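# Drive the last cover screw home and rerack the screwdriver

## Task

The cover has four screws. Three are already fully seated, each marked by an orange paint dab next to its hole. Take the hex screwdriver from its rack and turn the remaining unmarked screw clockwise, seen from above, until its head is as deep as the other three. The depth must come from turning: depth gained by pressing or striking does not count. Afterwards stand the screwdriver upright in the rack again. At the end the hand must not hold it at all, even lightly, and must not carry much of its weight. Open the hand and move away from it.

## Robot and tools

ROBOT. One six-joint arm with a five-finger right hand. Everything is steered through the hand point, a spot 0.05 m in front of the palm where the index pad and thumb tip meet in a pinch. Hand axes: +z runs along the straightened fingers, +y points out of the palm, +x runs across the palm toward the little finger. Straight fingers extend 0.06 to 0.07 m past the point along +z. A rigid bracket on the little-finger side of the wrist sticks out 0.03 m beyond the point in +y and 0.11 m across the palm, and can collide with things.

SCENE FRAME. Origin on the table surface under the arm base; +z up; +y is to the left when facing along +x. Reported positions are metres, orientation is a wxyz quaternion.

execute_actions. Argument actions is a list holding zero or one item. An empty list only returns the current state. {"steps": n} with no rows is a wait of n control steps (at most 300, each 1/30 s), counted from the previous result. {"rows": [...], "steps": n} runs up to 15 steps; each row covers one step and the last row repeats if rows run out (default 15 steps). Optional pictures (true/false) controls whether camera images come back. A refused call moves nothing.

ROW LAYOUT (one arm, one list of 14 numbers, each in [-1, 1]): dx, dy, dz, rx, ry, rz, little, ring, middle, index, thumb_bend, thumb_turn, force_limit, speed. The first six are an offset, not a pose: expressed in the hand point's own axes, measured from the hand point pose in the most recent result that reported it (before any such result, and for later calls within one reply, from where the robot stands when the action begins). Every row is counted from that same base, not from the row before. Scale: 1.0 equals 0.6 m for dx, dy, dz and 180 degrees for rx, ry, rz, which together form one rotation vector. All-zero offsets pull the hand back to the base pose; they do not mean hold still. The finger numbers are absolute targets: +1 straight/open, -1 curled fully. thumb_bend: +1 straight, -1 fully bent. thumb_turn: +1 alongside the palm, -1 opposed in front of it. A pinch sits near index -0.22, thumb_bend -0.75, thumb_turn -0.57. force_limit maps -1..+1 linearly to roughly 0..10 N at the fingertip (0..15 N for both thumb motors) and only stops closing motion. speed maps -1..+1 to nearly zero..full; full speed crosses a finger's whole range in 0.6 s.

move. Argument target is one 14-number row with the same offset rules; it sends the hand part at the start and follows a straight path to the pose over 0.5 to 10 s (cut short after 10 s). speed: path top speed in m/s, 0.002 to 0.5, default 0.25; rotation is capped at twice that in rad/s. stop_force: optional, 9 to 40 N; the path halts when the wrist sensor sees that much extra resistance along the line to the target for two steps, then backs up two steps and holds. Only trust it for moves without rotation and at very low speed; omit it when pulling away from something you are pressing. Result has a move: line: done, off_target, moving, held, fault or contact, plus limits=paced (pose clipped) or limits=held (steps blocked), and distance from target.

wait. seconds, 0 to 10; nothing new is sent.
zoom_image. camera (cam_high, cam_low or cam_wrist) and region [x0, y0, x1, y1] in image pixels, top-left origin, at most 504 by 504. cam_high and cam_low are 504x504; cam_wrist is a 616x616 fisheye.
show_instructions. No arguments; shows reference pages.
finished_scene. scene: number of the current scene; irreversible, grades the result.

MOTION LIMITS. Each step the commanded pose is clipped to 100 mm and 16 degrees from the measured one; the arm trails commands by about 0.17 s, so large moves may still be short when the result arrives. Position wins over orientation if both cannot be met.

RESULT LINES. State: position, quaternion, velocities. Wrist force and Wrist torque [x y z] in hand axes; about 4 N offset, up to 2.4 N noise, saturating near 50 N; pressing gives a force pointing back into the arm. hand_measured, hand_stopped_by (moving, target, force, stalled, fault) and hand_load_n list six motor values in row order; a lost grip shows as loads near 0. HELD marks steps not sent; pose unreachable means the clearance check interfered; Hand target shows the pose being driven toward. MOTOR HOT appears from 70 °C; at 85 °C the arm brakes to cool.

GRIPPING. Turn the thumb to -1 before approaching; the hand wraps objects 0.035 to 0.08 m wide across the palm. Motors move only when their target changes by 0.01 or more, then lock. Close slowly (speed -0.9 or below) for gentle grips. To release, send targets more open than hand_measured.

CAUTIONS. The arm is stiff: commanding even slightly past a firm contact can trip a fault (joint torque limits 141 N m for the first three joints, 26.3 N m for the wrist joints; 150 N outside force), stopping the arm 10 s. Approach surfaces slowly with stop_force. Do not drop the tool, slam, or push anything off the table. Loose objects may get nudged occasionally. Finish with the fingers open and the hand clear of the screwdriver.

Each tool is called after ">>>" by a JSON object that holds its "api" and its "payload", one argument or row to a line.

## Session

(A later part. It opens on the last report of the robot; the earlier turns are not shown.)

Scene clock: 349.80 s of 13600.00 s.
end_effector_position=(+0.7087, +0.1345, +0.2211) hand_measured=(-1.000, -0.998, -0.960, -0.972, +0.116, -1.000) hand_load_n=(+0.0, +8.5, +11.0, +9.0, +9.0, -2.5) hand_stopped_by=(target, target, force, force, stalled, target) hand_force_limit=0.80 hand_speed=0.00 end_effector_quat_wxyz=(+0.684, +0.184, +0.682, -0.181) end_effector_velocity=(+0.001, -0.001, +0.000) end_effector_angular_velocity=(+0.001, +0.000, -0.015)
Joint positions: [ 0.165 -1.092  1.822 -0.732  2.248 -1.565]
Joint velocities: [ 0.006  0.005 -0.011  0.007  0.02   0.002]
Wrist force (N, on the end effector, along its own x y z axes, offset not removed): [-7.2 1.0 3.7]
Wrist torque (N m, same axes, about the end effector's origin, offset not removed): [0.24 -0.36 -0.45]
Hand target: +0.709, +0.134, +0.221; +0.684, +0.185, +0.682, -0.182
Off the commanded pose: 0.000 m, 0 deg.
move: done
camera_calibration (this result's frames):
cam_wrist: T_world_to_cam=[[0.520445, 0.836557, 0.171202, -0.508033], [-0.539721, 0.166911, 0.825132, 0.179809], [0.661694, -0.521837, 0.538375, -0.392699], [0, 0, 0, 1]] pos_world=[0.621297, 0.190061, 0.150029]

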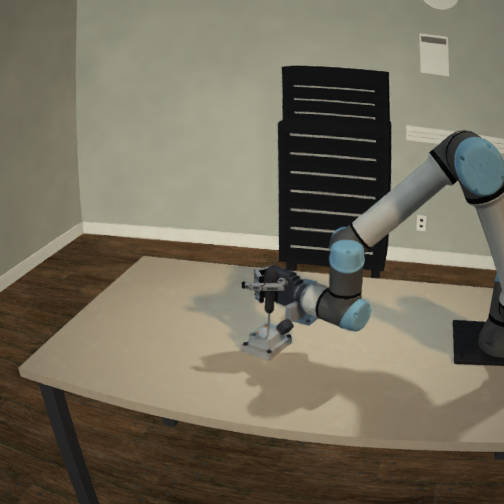

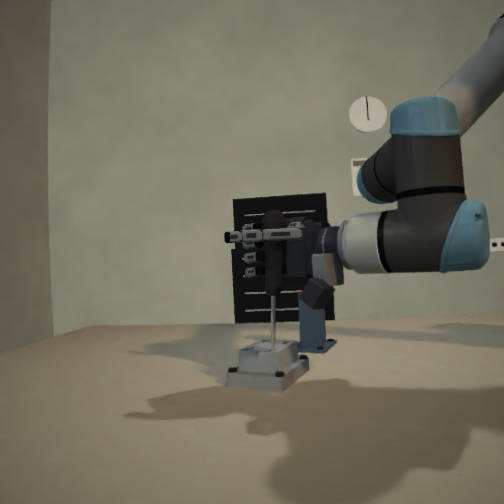

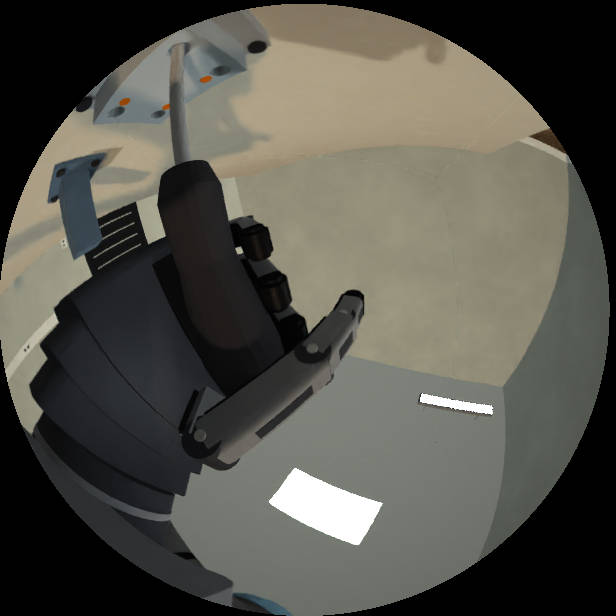

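>>> {"api": "execute_actions", "payload": {
  "actions": [
    {"rows":[[-0.001,0,0,0,0,0,-0.7,-0.7,-0.65,-0.65,0.5,-1,0.8,0.5]],"steps":8}
  ],
  "pictures": false
}}

>>> {"api": "move", "payload": {
  "target": [0,0.034,-0.0539,-0.2772,0,0,-0.7,-0.7,-0.65,-0.65,0.5,-1,0.8,0.5],
  "speed": 0.5
}}

>>> {"api": "execute_actions", "payload": {
  "actions": [
    {"rows":[[0,0,0,0,0,0,-1,-1,-1,-1,0.1,-1,0.8,0]],"steps":15}
  ],
  "pictures": false
}}

>>> {"api": "move", "payload": {
  "target": [0.0007,-0.0238,0.0112,0.1111,0,0,-1,-1,-1,-1,0.1,-1,0.8,0],
  "speed": 0.5
}}

>>> {"api": "move", "payload": {
  "target": [0.0006,-0.0378,0.0117,0.1667,0,0,-1,-1,-1,-1,0.1,-1,0.8,0],
  "speed": 0.5
}}

>>> {"api": "execute_actions", "payload": {
  "actions": [
    {"rows":[[-0.001,0,0,0,0,0,-0.7,-0.7,-0.65,-0.65,0.5,-1,0.8,0.5]],"steps":8}
  ],
  "pictures": false
}}

>>> {"api": "move", "payload": {
  "target": [0,0.034,-0.0539,-0.2772,0,0,-0.7,-0.7,-0.65,-0.65,0.5,-1,0.8,0.5],
  "speed": 0.5
}}

>>> {"api": "execute_actions", "payload": {
  "actions": [
    {"rows":[[0,0,0,0,0,0,-1,-1,-1,-1,0.1,-1,0.8,0]],"steps":15}
  ],
  "pictures": false
}}

>>> {"api": "move", "payload": {
  "target": [0.0007,-0.0238,0.0112,0.1111,0,0,-1,-1,-1,-1,0.1,-1,0.8,0],
  "speed": 0.5
}}

>>> {"api": "move", "payload": {
  "target": [0.0006,-0.0378,0.0117,0.1667,0,0,-1,-1,-1,-1,0.1,-1,0.8,0],
  "speed": 0.5
}}

Scene clock: 352.67 s of 13600.00 s.
end_effector_position=(+0.7088, +0.1347, +0.2217) hand_measured=(-0.700, -0.700, -0.650, -0.650, +0.368, -1.000) hand_load_n=(+0.0, +0.0, +0.0, +0.0, +0.0, +0.0) hand_stopped_by=(moving, moving, moving, moving, moving, target) hand_force_limit=0.80 hand_speed=0.50 end_effector_quat_wxyz=(+0.684, +0.184, +0.682, -0.181) end_effector_velocity=(-0.001, +0.000, +0.001) end_effector_angular_velocity=(-0.000, +0.000, +0.003)
Joint positions: [ 0.166 -1.092  1.821 -0.73   2.249 -1.565]
Joint velocities: [-0.001 -0.003  0.003  0.    -0.004 -0.   ]
Wrist force (N, on the end effector, along its own x y z axes, offset not removed): [0.4 2.5 1.3]
Wrist torque (N m, same axes, about the end effector's origin, offset not removed): [0.42 -0.13 0.01]
Hand target: +0.709, +0.134, +0.222; +0.684, +0.184, +0.682, -0.181
Off the commanded pose: 0.000 m, 0 deg.
Steps of this call (steps 1 to 78: nothing new was sent; steps 79 to 86: all 8 steps of this action). Readings (end_effector_position | what the end effector reports):
79: (+0.7089, +0.1344, +0.2211) | hand_measured=(-1.000, -0.998, -0.960, -0.972, +0.116, -1.000) hand_load_n=(+0.0, +8.5, +11.0, +9.0, +9.0, -2.5) hand_stopped_by=(moving, moving, moving, moving, moving, target) hand_force_limit=0.80 hand_speed=0.50
80: (+0.7089, +0.1344, +0.2212) | hand_measured=(-1.000, -0.998, -0.960, -0.972, +0.116, -1.000) hand_load_n=(+0.0, +8.5, +11.0, +9.0, +9.0, -2.5) hand_stopped_by=(moving, moving, moving, moving, moving, target) hand_force_limit=0.80 hand_speed=0.50
82: (+0.7089, +0.1346, +0.2214) | hand_measured=(-0.926, -0.924, -0.888, -0.898, +0.160, -1.000) hand_load_n=(+0.0, +0.0, -4.5, +0.0, +2.5, +1.0) hand_stopped_by=(moving, moving, moving, moving, moving, target) hand_force_limit=0.80 hand_speed=0.50
86: the state above

Scene clock: 354.60 s of 13600.00 s.
end_effector_position=(+0.6906, +0.1681, +0.2217) hand_measured=(-0.700, -0.700, -0.650, -0.650, +0.500, -1.000) hand_load_n=(+0.0, +0.0, +0.0, +0.0, +0.0, +0.0) hand_stopped_by=(target, target, target, target, target, target) hand_force_limit=0.80 hand_speed=0.50 end_effector_quat_wxyz=(+0.698, -0.121, +0.695, +0.123) end_effector_velocity=(+0.000, +0.001, -0.000) end_effector_angular_velocity=(-0.001, +0.001, +0.016)
Joint positions: [-0.218 -1.148  1.915 -0.774  0.996 -1.564]
Joint velocities: [-0.003  0.005 -0.007  0.004 -0.019 -0.001]
Wrist force (N, on the end effector, along its own x y z axes, offset not removed): [0.3 2.5 -0.5]
Wrist torque (N m, same axes, about the end effector's origin, offset not removed): [0.48 -0.17 0.12]
Hand target: +0.691, +0.168, +0.222; +0.698, -0.122, +0.695, +0.123
Off the commanded pose: 0.000 m, 0 deg.
move: done
camera_calibration (this result's frames):
cam_wrist: T_world_to_cam=[[-0.303322, 0.937856, 0.16859, 0.0255978], [-0.478881, -0.302991, 0.823935, 0.201187], [0.823813, 0.169183, 0.541025, -0.592217], [0, 0, 0, 1]] pos_world=[0.591985, 0.137144, 0.150324]

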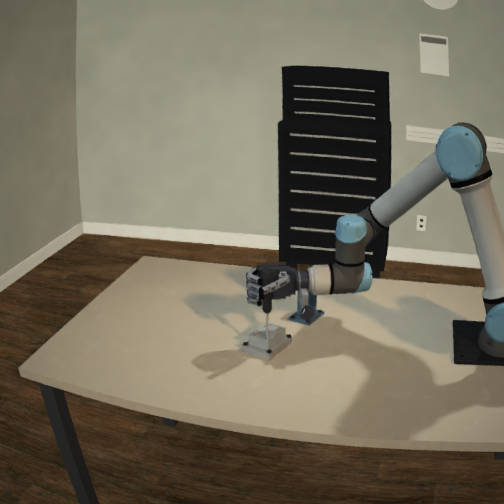

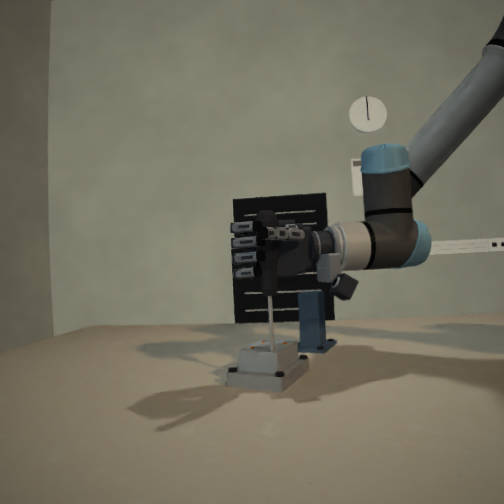

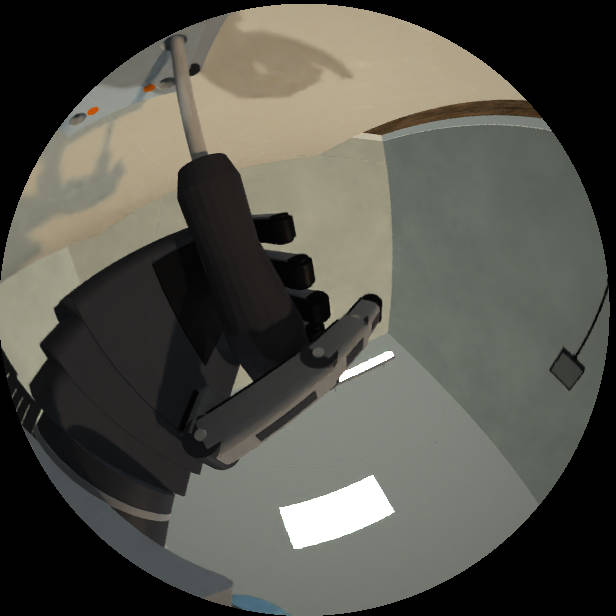

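Scene clock: 355.10 s of 13600.00 s.
end_effector_position=(+0.6907, +0.1680, +0.2218) hand_measured=(-1.000, -0.998, -0.958, -0.972, +0.112, -1.000) hand_load_n=(+0.0, +6.5, +10.0, +10.5, +9.0, +1.5) hand_stopped_by=(target, target, force, force, moving, target) hand_force_limit=0.80 hand_speed=0.00 end_effector_quat_wxyz=(+0.698, -0.121, +0.695, +0.123) end_effector_velocity=(-0.000, -0.000, +0.000) end_effector_angular_velocity=(-0.000, +0.000, -0.001)
Joint positions: [-0.218 -1.148  1.915 -0.773  0.996 -1.564]
Joint velocities: [-0. -0.  0.  0.  0. -0.]
Wrist force (N, on the end effector, along its own x y z axes, offset not removed): [-0.7 1.1 1.7]
Wrist torque (N m, same axes, about the end effector's origin, offset not removed): [0.23 -0.12 -0.07]
Hand target: +0.691, +0.168, +0.222; +0.698, -0.121, +0.695, +0.123
Off the commanded pose: 0.000 m, 0 deg.
Steps of this call (steps 1 to 15: all 15 steps of this action). Readings (end_effector_position | what the end effector reports):
1: (+0.6907, +0.1682, +0.2217) | hand_measured=(-0.700, -0.700, -0.650, -0.650, +0.500, -1.000) hand_load_n=(+0.0, +0.0, +0.0, +0.0, +0.0, +0.0) hand_stopped_by=(moving, moving, moving, moving, moving, target) hand_force_limit=0.80 hand_speed=0.00
2: (+0.6907, +0.1682, +0.2217) | hand_measured=(-0.700, -0.700, -0.650, -0.650, +0.500, -1.000) hand_load_n=(+0.0, +0.0, +0.0, +0.0, +0.0, +0.0) hand_stopped_by=(moving, moving, moving, moving, moving, target) hand_force_limit=0.80 hand_speed=0.00
4: (+0.6907, +0.1682, +0.2217) | hand_measured=(-0.750, -0.750, -0.700, -0.700, +0.468, -1.000) hand_load_n=(+0.0, +0.0, +0.0, +0.0, +0.0, +0.0) hand_stopped_by=(moving, moving, moving, moving, moving, target) hand_force_limit=0.80 hand_speed=0.00
8: (+0.6907, +0.1681, +0.2217) | hand_measured=(-0.972, -0.972, -0.922, -0.922, +0.328, -1.000) hand_load_n=(+0.0, +4.0, +2.0, +0.0, +0.0, +0.0) hand_stopped_by=(moving, moving, moving, moving, moving, target) hand_force_limit=0.80 hand_speed=0.00
15: the state above

Scene clock: 356.50 s of 13600.00 s.
end_effector_position=(+0.7018, +0.1570, +0.2214) hand_measured=(-1.000, -0.998, -0.958, -0.972, +0.116, -1.000) hand_load_n=(+0.0, +7.0, +10.5, +10.5, +9.0, -0.5) hand_stopped_by=(target, target, force, force, stalled, target) hand_force_limit=0.80 hand_speed=0.00 end_effector_quat_wxyz=(+0.708, +0.002, +0.706, +0.001) end_effector_velocity=(+0.001, -0.000, +0.000) end_effector_angular_velocity=(+0.000, -0.001, -0.015)
Joint positions: [-0.071 -1.175  1.959 -0.788  1.49  -1.565]
Joint velocities: [ 0.008  0.002 -0.003  0.     0.024  0.   ]
Wrist force (N, on the end effector, along its own x y z axes, offset not removed): [-8.9 -0.3 2.2]
Wrist torque (N m, same axes, about the end effector's origin, offset not removed): [0.17 0.11 -0.67]
Hand target: +0.702, +0.157, +0.221; +0.708, +0.002, +0.706, +0.000
Off the commanded pose: 0.000 m, 0 deg.
move: done
camera_calibration (this result's frames):
cam_wrist: T_world_to_cam=[[0.0338902, 0.98487, 0.169946, -0.204832], [-0.55286, -0.123183, 0.824119, 0.227067], [0.832585, -0.121886, 0.540321, -0.559639], [0, 0, 0, 1]] pos_world=[0.598425, 0.161492, 0.150065]

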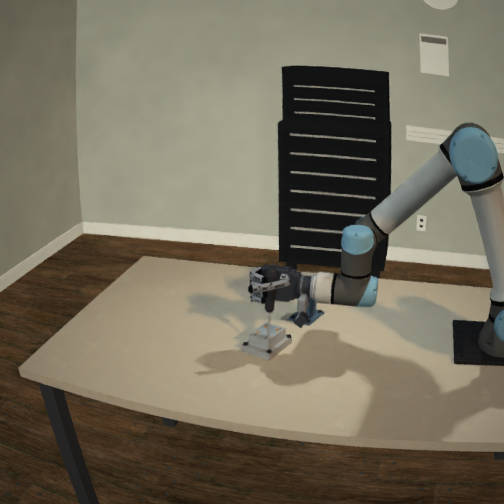

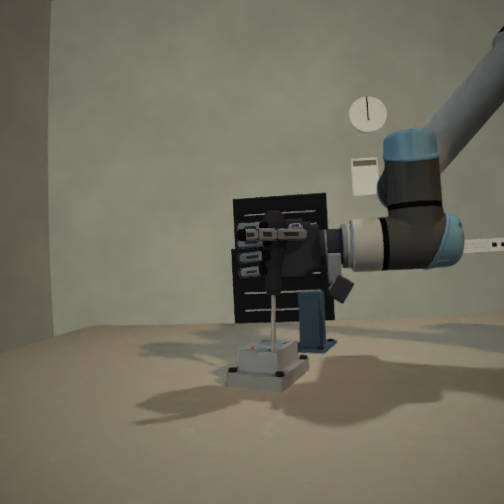

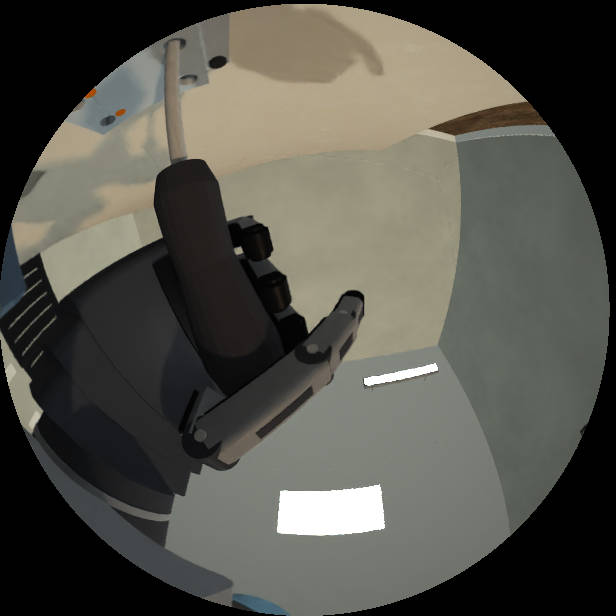

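Scene clock: 357.80 s of 13600.00 s.
end_effector_position=(+0.7088, +0.1344, +0.2210) hand_measured=(-1.000, -0.998, -0.958, -0.972, +0.116, -1.000) hand_load_n=(+0.0, +9.0, +11.5, +10.0, +8.0, -2.5) hand_stopped_by=(target, target, force, force, stalled, target) hand_force_limit=0.80 hand_speed=0.00 end_effector_quat_wxyz=(+0.684, +0.184, +0.682, -0.181) end_effector_velocity=(+0.001, -0.000, -0.000) end_effector_angular_velocity=(+0.001, +0.002, -0.014)
Joint positions: [ 0.165 -1.092  1.822 -0.733  2.248 -1.565]
Joint velocities: [ 0.006  0.006 -0.01   0.007  0.02   0.002]
Wrist force (N, on the end effector, along its own x y z axes, offset not removed): [-9.5 0.8 3.6]
Wrist torque (N m, same axes, about the end effector's origin, offset not removed): [-0.08 -0.14 -0.38]
Hand target: +0.709, +0.134, +0.221; +0.684, +0.185, +0.682, -0.182
Off the commanded pose: 0.000 m, 0 deg.
move: done
camera_calibration (this result's frames):
cam_wrist: T_world_to_cam=[[0.520331, 0.836589, 0.171388, -0.507944], [-0.540026, 0.166878, 0.824938, 0.180235], [0.661534, -0.521795, 0.538612, -0.392614], [0, 0, 0, 1]] pos_world=[0.621358, 0.19, 0.149839]

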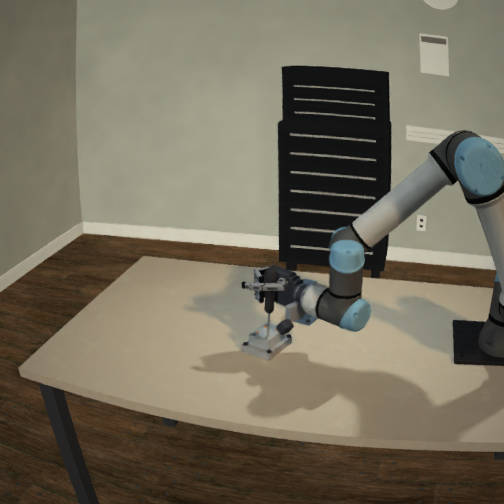

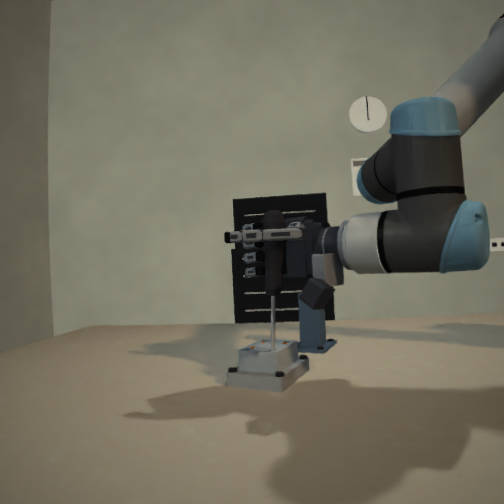

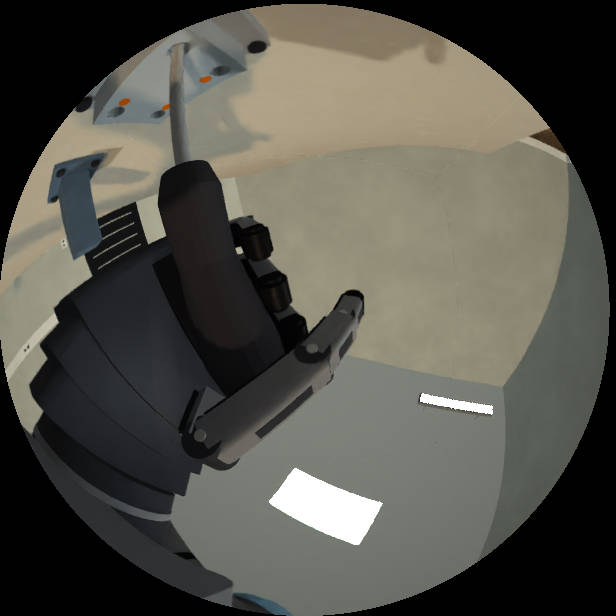

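Scene clock: 358.07 s of 13600.00 s.
end_effector_position=(+0.7088, +0.1345, +0.2213) hand_measured=(-0.700, -0.700, -0.650, -0.650, +0.368, -1.000) hand_load_n=(+0.0, +0.0, +0.0, +0.0, +0.0, +0.0) hand_stopped_by=(moving, moving, moving, moving, moving, target) hand_force_limit=0.80 hand_speed=0.50 end_effector_quat_wxyz=(+0.684, +0.184, +0.682, -0.181) end_effector_velocity=(-0.000, +0.000, +0.002) end_effector_angular_velocity=(+0.000, -0.002, +0.001)
Joint positions: [ 0.165 -1.092  1.822 -0.732  2.248 -1.565]
Joint velocities: [ 0.    -0.003  0.     0.001 -0.001 -0.   ]
Wrist force (N, on the end effector, along its own x y z axes, offset not removed): [0.4 1.9 -0.2]
Wrist torque (N m, same axes, about the end effector's origin, offset not removed): [0.38 -0.10 0.03]
Hand target: +0.709, +0.134, +0.222; +0.684, +0.184, +0.682, -0.181
Off the commanded pose: 0.000 m, 0 deg.
Steps of this call (steps 1 to 8: all 8 steps of this action). Readings (end_effector_position | what the end effector reports):
1: (+0.7088, +0.1344, +0.2210) | hand_measured=(-1.000, -0.998, -0.958, -0.972, +0.116, -1.000) hand_load_n=(+0.0, +9.0, +11.5, +10.0, +8.0, -2.5) hand_stopped_by=(moving, moving, moving, moving, moving, target) hand_force_limit=0.80 hand_speed=0.50
2: (+0.7088, +0.1344, +0.2210) | hand_measured=(-1.000, -0.998, -0.958, -0.972, +0.116, -1.000) hand_load_n=(+0.0, +9.0, +11.5, +10.0, +8.0, -2.5) hand_stopped_by=(moving, moving, moving, moving, moving, target) hand_force_limit=0.80 hand_speed=0.50
4: (+0.7088, +0.1344, +0.2210) | hand_measured=(-0.926, -0.924, -0.886, -0.898, +0.160, -1.000) hand_load_n=(+0.0, +0.0, -4.0, +0.0, +2.5, +1.0) hand_stopped_by=(moving, moving, moving, moving, moving, target) hand_force_limit=0.80 hand_speed=0.50
8: the state above

Scene clock: 360.00 s of 13600.00 s.
end_effector_position=(+0.6906, +0.1682, +0.2215) hand_measured=(-0.700, -0.700, -0.650, -0.650, +0.500, -1.000) hand_load_n=(+0.0, +0.0, +0.0, +0.0, +0.0, +0.0) hand_stopped_by=(target, target, target, target, target, target) hand_force_limit=0.80 hand_speed=0.50 end_effector_quat_wxyz=(+0.698, -0.121, +0.695, +0.123) end_effector_velocity=(+0.001, +0.001, +0.000) end_effector_angular_velocity=(-0.001, +0.000, +0.015)
Joint positions: [-0.218 -1.148  1.915 -0.774  0.996 -1.564]
Joint velocities: [-0.004  0.004 -0.008  0.004 -0.018 -0.001]
Wrist force (N, on the end effector, along its own x y z axes, offset not removed): [0.4 1.6 2.6]
Wrist torque (N m, same axes, about the end effector's origin, offset not removed): [0.13 -0.12 0.02]
Hand target: +0.691, +0.168, +0.222; +0.698, -0.122, +0.695, +0.123
Off the commanded pose: 0.000 m, 0 deg.
move: done
camera_calibration (this result's frames):
cam_wrist: T_world_to_cam=[[-0.303566, 0.937809, 0.168413, 0.0258228], [-0.479017, -0.303004, 0.823852, 0.201479], [0.823645, 0.169421, 0.541208, -0.59207], [0, 0, 0, 1]] pos_world=[0.592007, 0.137141, 0.150095]

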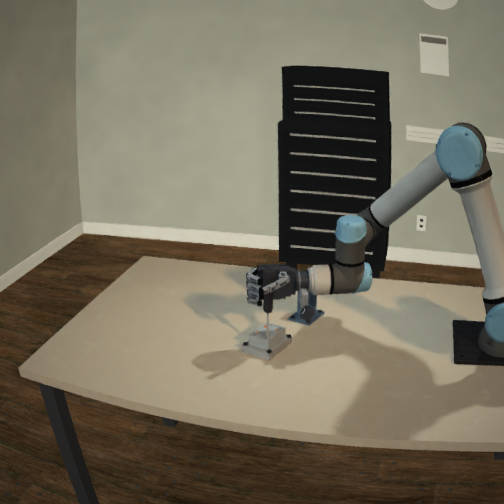

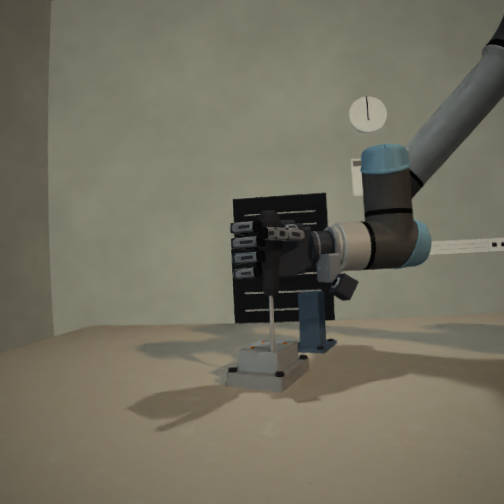

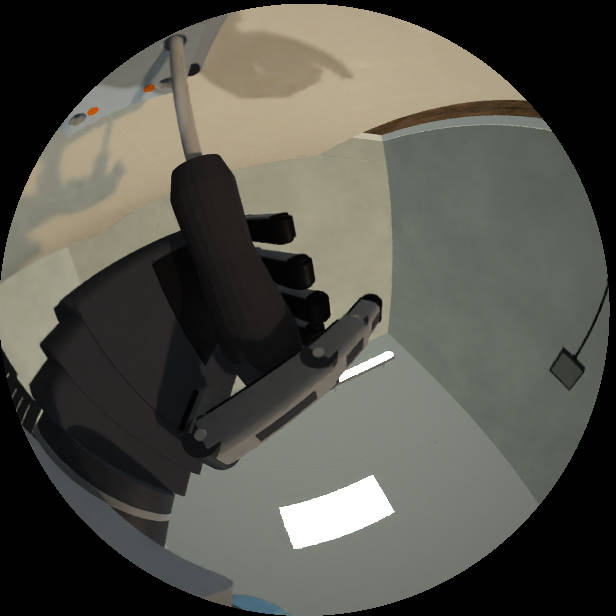

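Scene clock: 360.50 s of 13600.00 s.
end_effector_position=(+0.6907, +0.1681, +0.2216) hand_measured=(-1.000, -0.998, -0.960, -0.972, +0.112, -1.000) hand_load_n=(+0.0, +6.5, +10.5, +10.5, +9.5, +1.5) hand_stopped_by=(target, target, force, force, moving, target) hand_force_limit=0.80 hand_speed=0.00 end_effector_quat_wxyz=(+0.698, -0.121, +0.695, +0.123) end_effector_velocity=(+0.000, +0.000, +0.001) end_effector_angular_velocity=(-0.001, -0.002, +0.000)
Joint positions: [-0.218 -1.148  1.915 -0.774  0.996 -1.564]
Joint velocities: [ 0.    -0.    -0.001 -0.001  0.     0.   ]
Wrist force (N, on the end effector, along its own x y z axes, offset not removed): [0.9 1.4 2.0]
Wrist torque (N m, same axes, about the end effector's origin, offset not removed): [0.31 -0.21 -0.02]
Hand target: +0.691, +0.168, +0.222; +0.698, -0.121, +0.695, +0.123
Off the commanded pose: 0.000 m, 0 deg.
Steps of this call (steps 1 to 15: all 15 steps of this action). Readings (end_effector_position | what the end effector reports):
1: (+0.6907, +0.1682, +0.2215) | hand_measured=(-0.700, -0.700, -0.650, -0.650, +0.500, -1.000) hand_load_n=(+0.0, +0.0, +0.0, +0.0, +0.0, +0.0) hand_stopped_by=(moving, moving, moving, moving, moving, target) hand_force_limit=0.80 hand_speed=0.00
2: (+0.6907, +0.1682, +0.2215) | hand_measured=(-0.700, -0.700, -0.650, -0.650, +0.500, -1.000) hand_load_n=(+0.0, +0.0, +0.0, +0.0, +0.0, +0.0) hand_stopped_by=(moving, moving, moving, moving, moving, target) hand_force_limit=0.80 hand_speed=0.00
4: (+0.6907, +0.1682, +0.2215) | hand_measured=(-0.750, -0.750, -0.700, -0.700, +0.468, -1.000) hand_load_n=(+0.0, +0.0, +0.0, +0.0, +0.0, +0.0) hand_stopped_by=(moving, moving, moving, moving, moving, target) hand_force_limit=0.80 hand_speed=0.00
8: (+0.6907, +0.1681, +0.2215) | hand_measured=(-0.972, -0.972, -0.922, -0.922, +0.328, -1.000) hand_load_n=(+0.0, +2.5, +0.0, +0.0, +0.5, +0.0) hand_stopped_by=(moving, moving, moving, moving, moving, target) hand_force_limit=0.80 hand_speed=0.00
15: the state above

Scene clock: 361.90 s of 13600.00 s.
end_effector_position=(+0.7018, +0.1570, +0.2212) hand_measured=(-1.000, -0.998, -0.960, -0.972, +0.116, -1.000) hand_load_n=(+0.0, +8.5, +12.0, +13.0, +4.5, +0.5) hand_stopped_by=(target, target, force, force, stalled, target) hand_force_limit=0.80 hand_speed=0.00 end_effector_quat_wxyz=(+0.708, +0.001, +0.706, +0.001) end_effector_velocity=(+0.001, +0.000, +0.000) end_effector_angular_velocity=(+0.000, -0.001, -0.015)
Joint positions: [-0.071 -1.175  1.959 -0.789  1.49  -1.566]
Joint velocities: [ 0.009  0.001 -0.002  0.001  0.023  0.   ]
Wrist force (N, on the end effector, along its own x y z axes, offset not removed): [-11.8 1.9 2.3]
Wrist torque (N m, same axes, about the end effector's origin, offset not removed): [-0.44 0.44 -0.51]
Hand target: +0.702, +0.157, +0.221; +0.708, +0.002, +0.706, +0.000
Off the commanded pose: 0.000 m, 0 deg.
move: done
camera_calibration (this result's frames):
cam_wrist: T_world_to_cam=[[0.0336354, 0.984897, 0.169844, -0.204629], [-0.553047, -0.123208, 0.823989, 0.227397], [0.832471, -0.121647, 0.54055, -0.559539], [0, 0, 0, 1]] pos_world=[0.598444, 0.161489, 0.149841]

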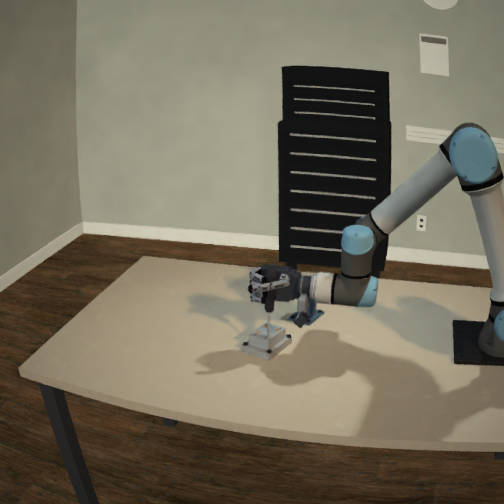

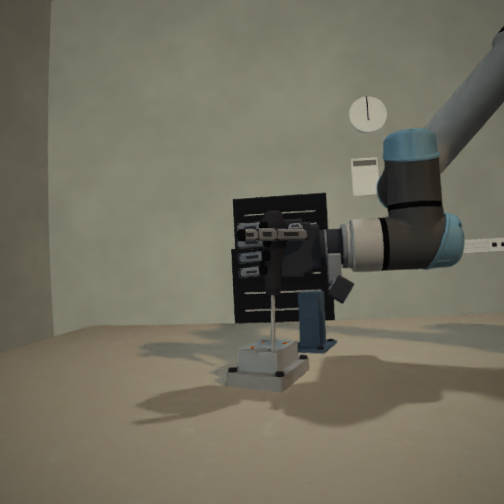

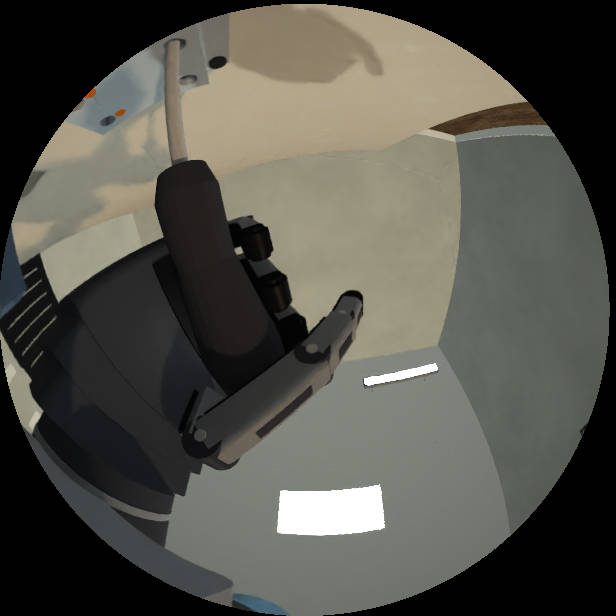

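Scene clock: 363.20 s of 13600.00 s.
end_effector_position=(+0.7088, +0.1345, +0.2208) hand_measured=(-1.000, -0.996, -0.960, -0.972, +0.116, -1.000) hand_load_n=(+0.0, +11.5, +15.0, +18.0, +5.0, +1.0) hand_stopped_by=(target, target, force, force, stalled, target) hand_force_limit=0.80 hand_speed=0.00 end_effector_quat_wxyz=(+0.684, +0.184, +0.682, -0.181) end_effector_velocity=(+0.001, -0.000, +0.000) end_effector_angular_velocity=(+0.001, +0.001, -0.015)
Joint positions: [ 0.165 -1.091  1.823 -0.734  2.248 -1.566]
Joint velocities: [ 0.006  0.005 -0.01   0.007  0.021  0.002]
Wrist force (N, on the end effector, along its own x y z axes, offset not removed): [-12.5 2.5 0.9]
Wrist torque (N m, same axes, about the end effector's origin, offset not removed): [-1.15 0.76 -0.33]
Hand target: +0.709, +0.134, +0.221; +0.684, +0.185, +0.682, -0.182
Off the commanded pose: 0.000 m, 0 deg.
move: done
camera_calibration (this result's frames):
cam_wrist: T_world_to_cam=[[0.52011, 0.83672, 0.171422, -0.507805], [-0.540269, 0.166858, 0.824784, 0.180604], [0.66151, -0.521593, 0.538838, -0.392557], [0, 0, 0, 1]] pos_world=[0.62137, 0.19, 0.149615]

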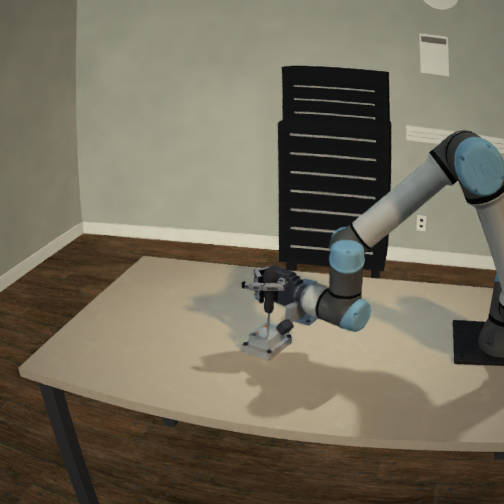

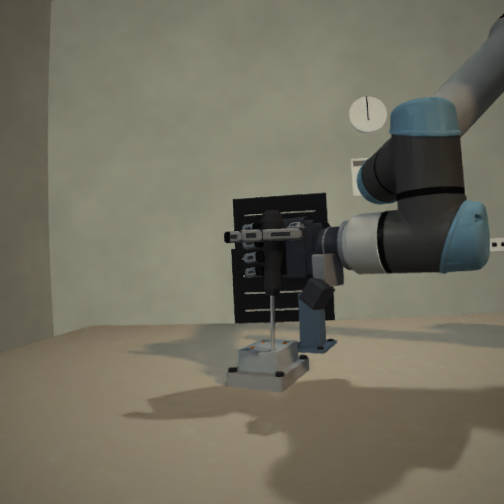

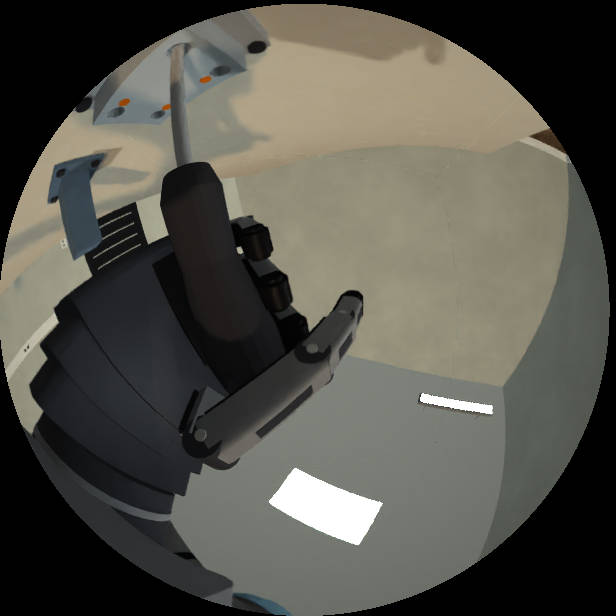

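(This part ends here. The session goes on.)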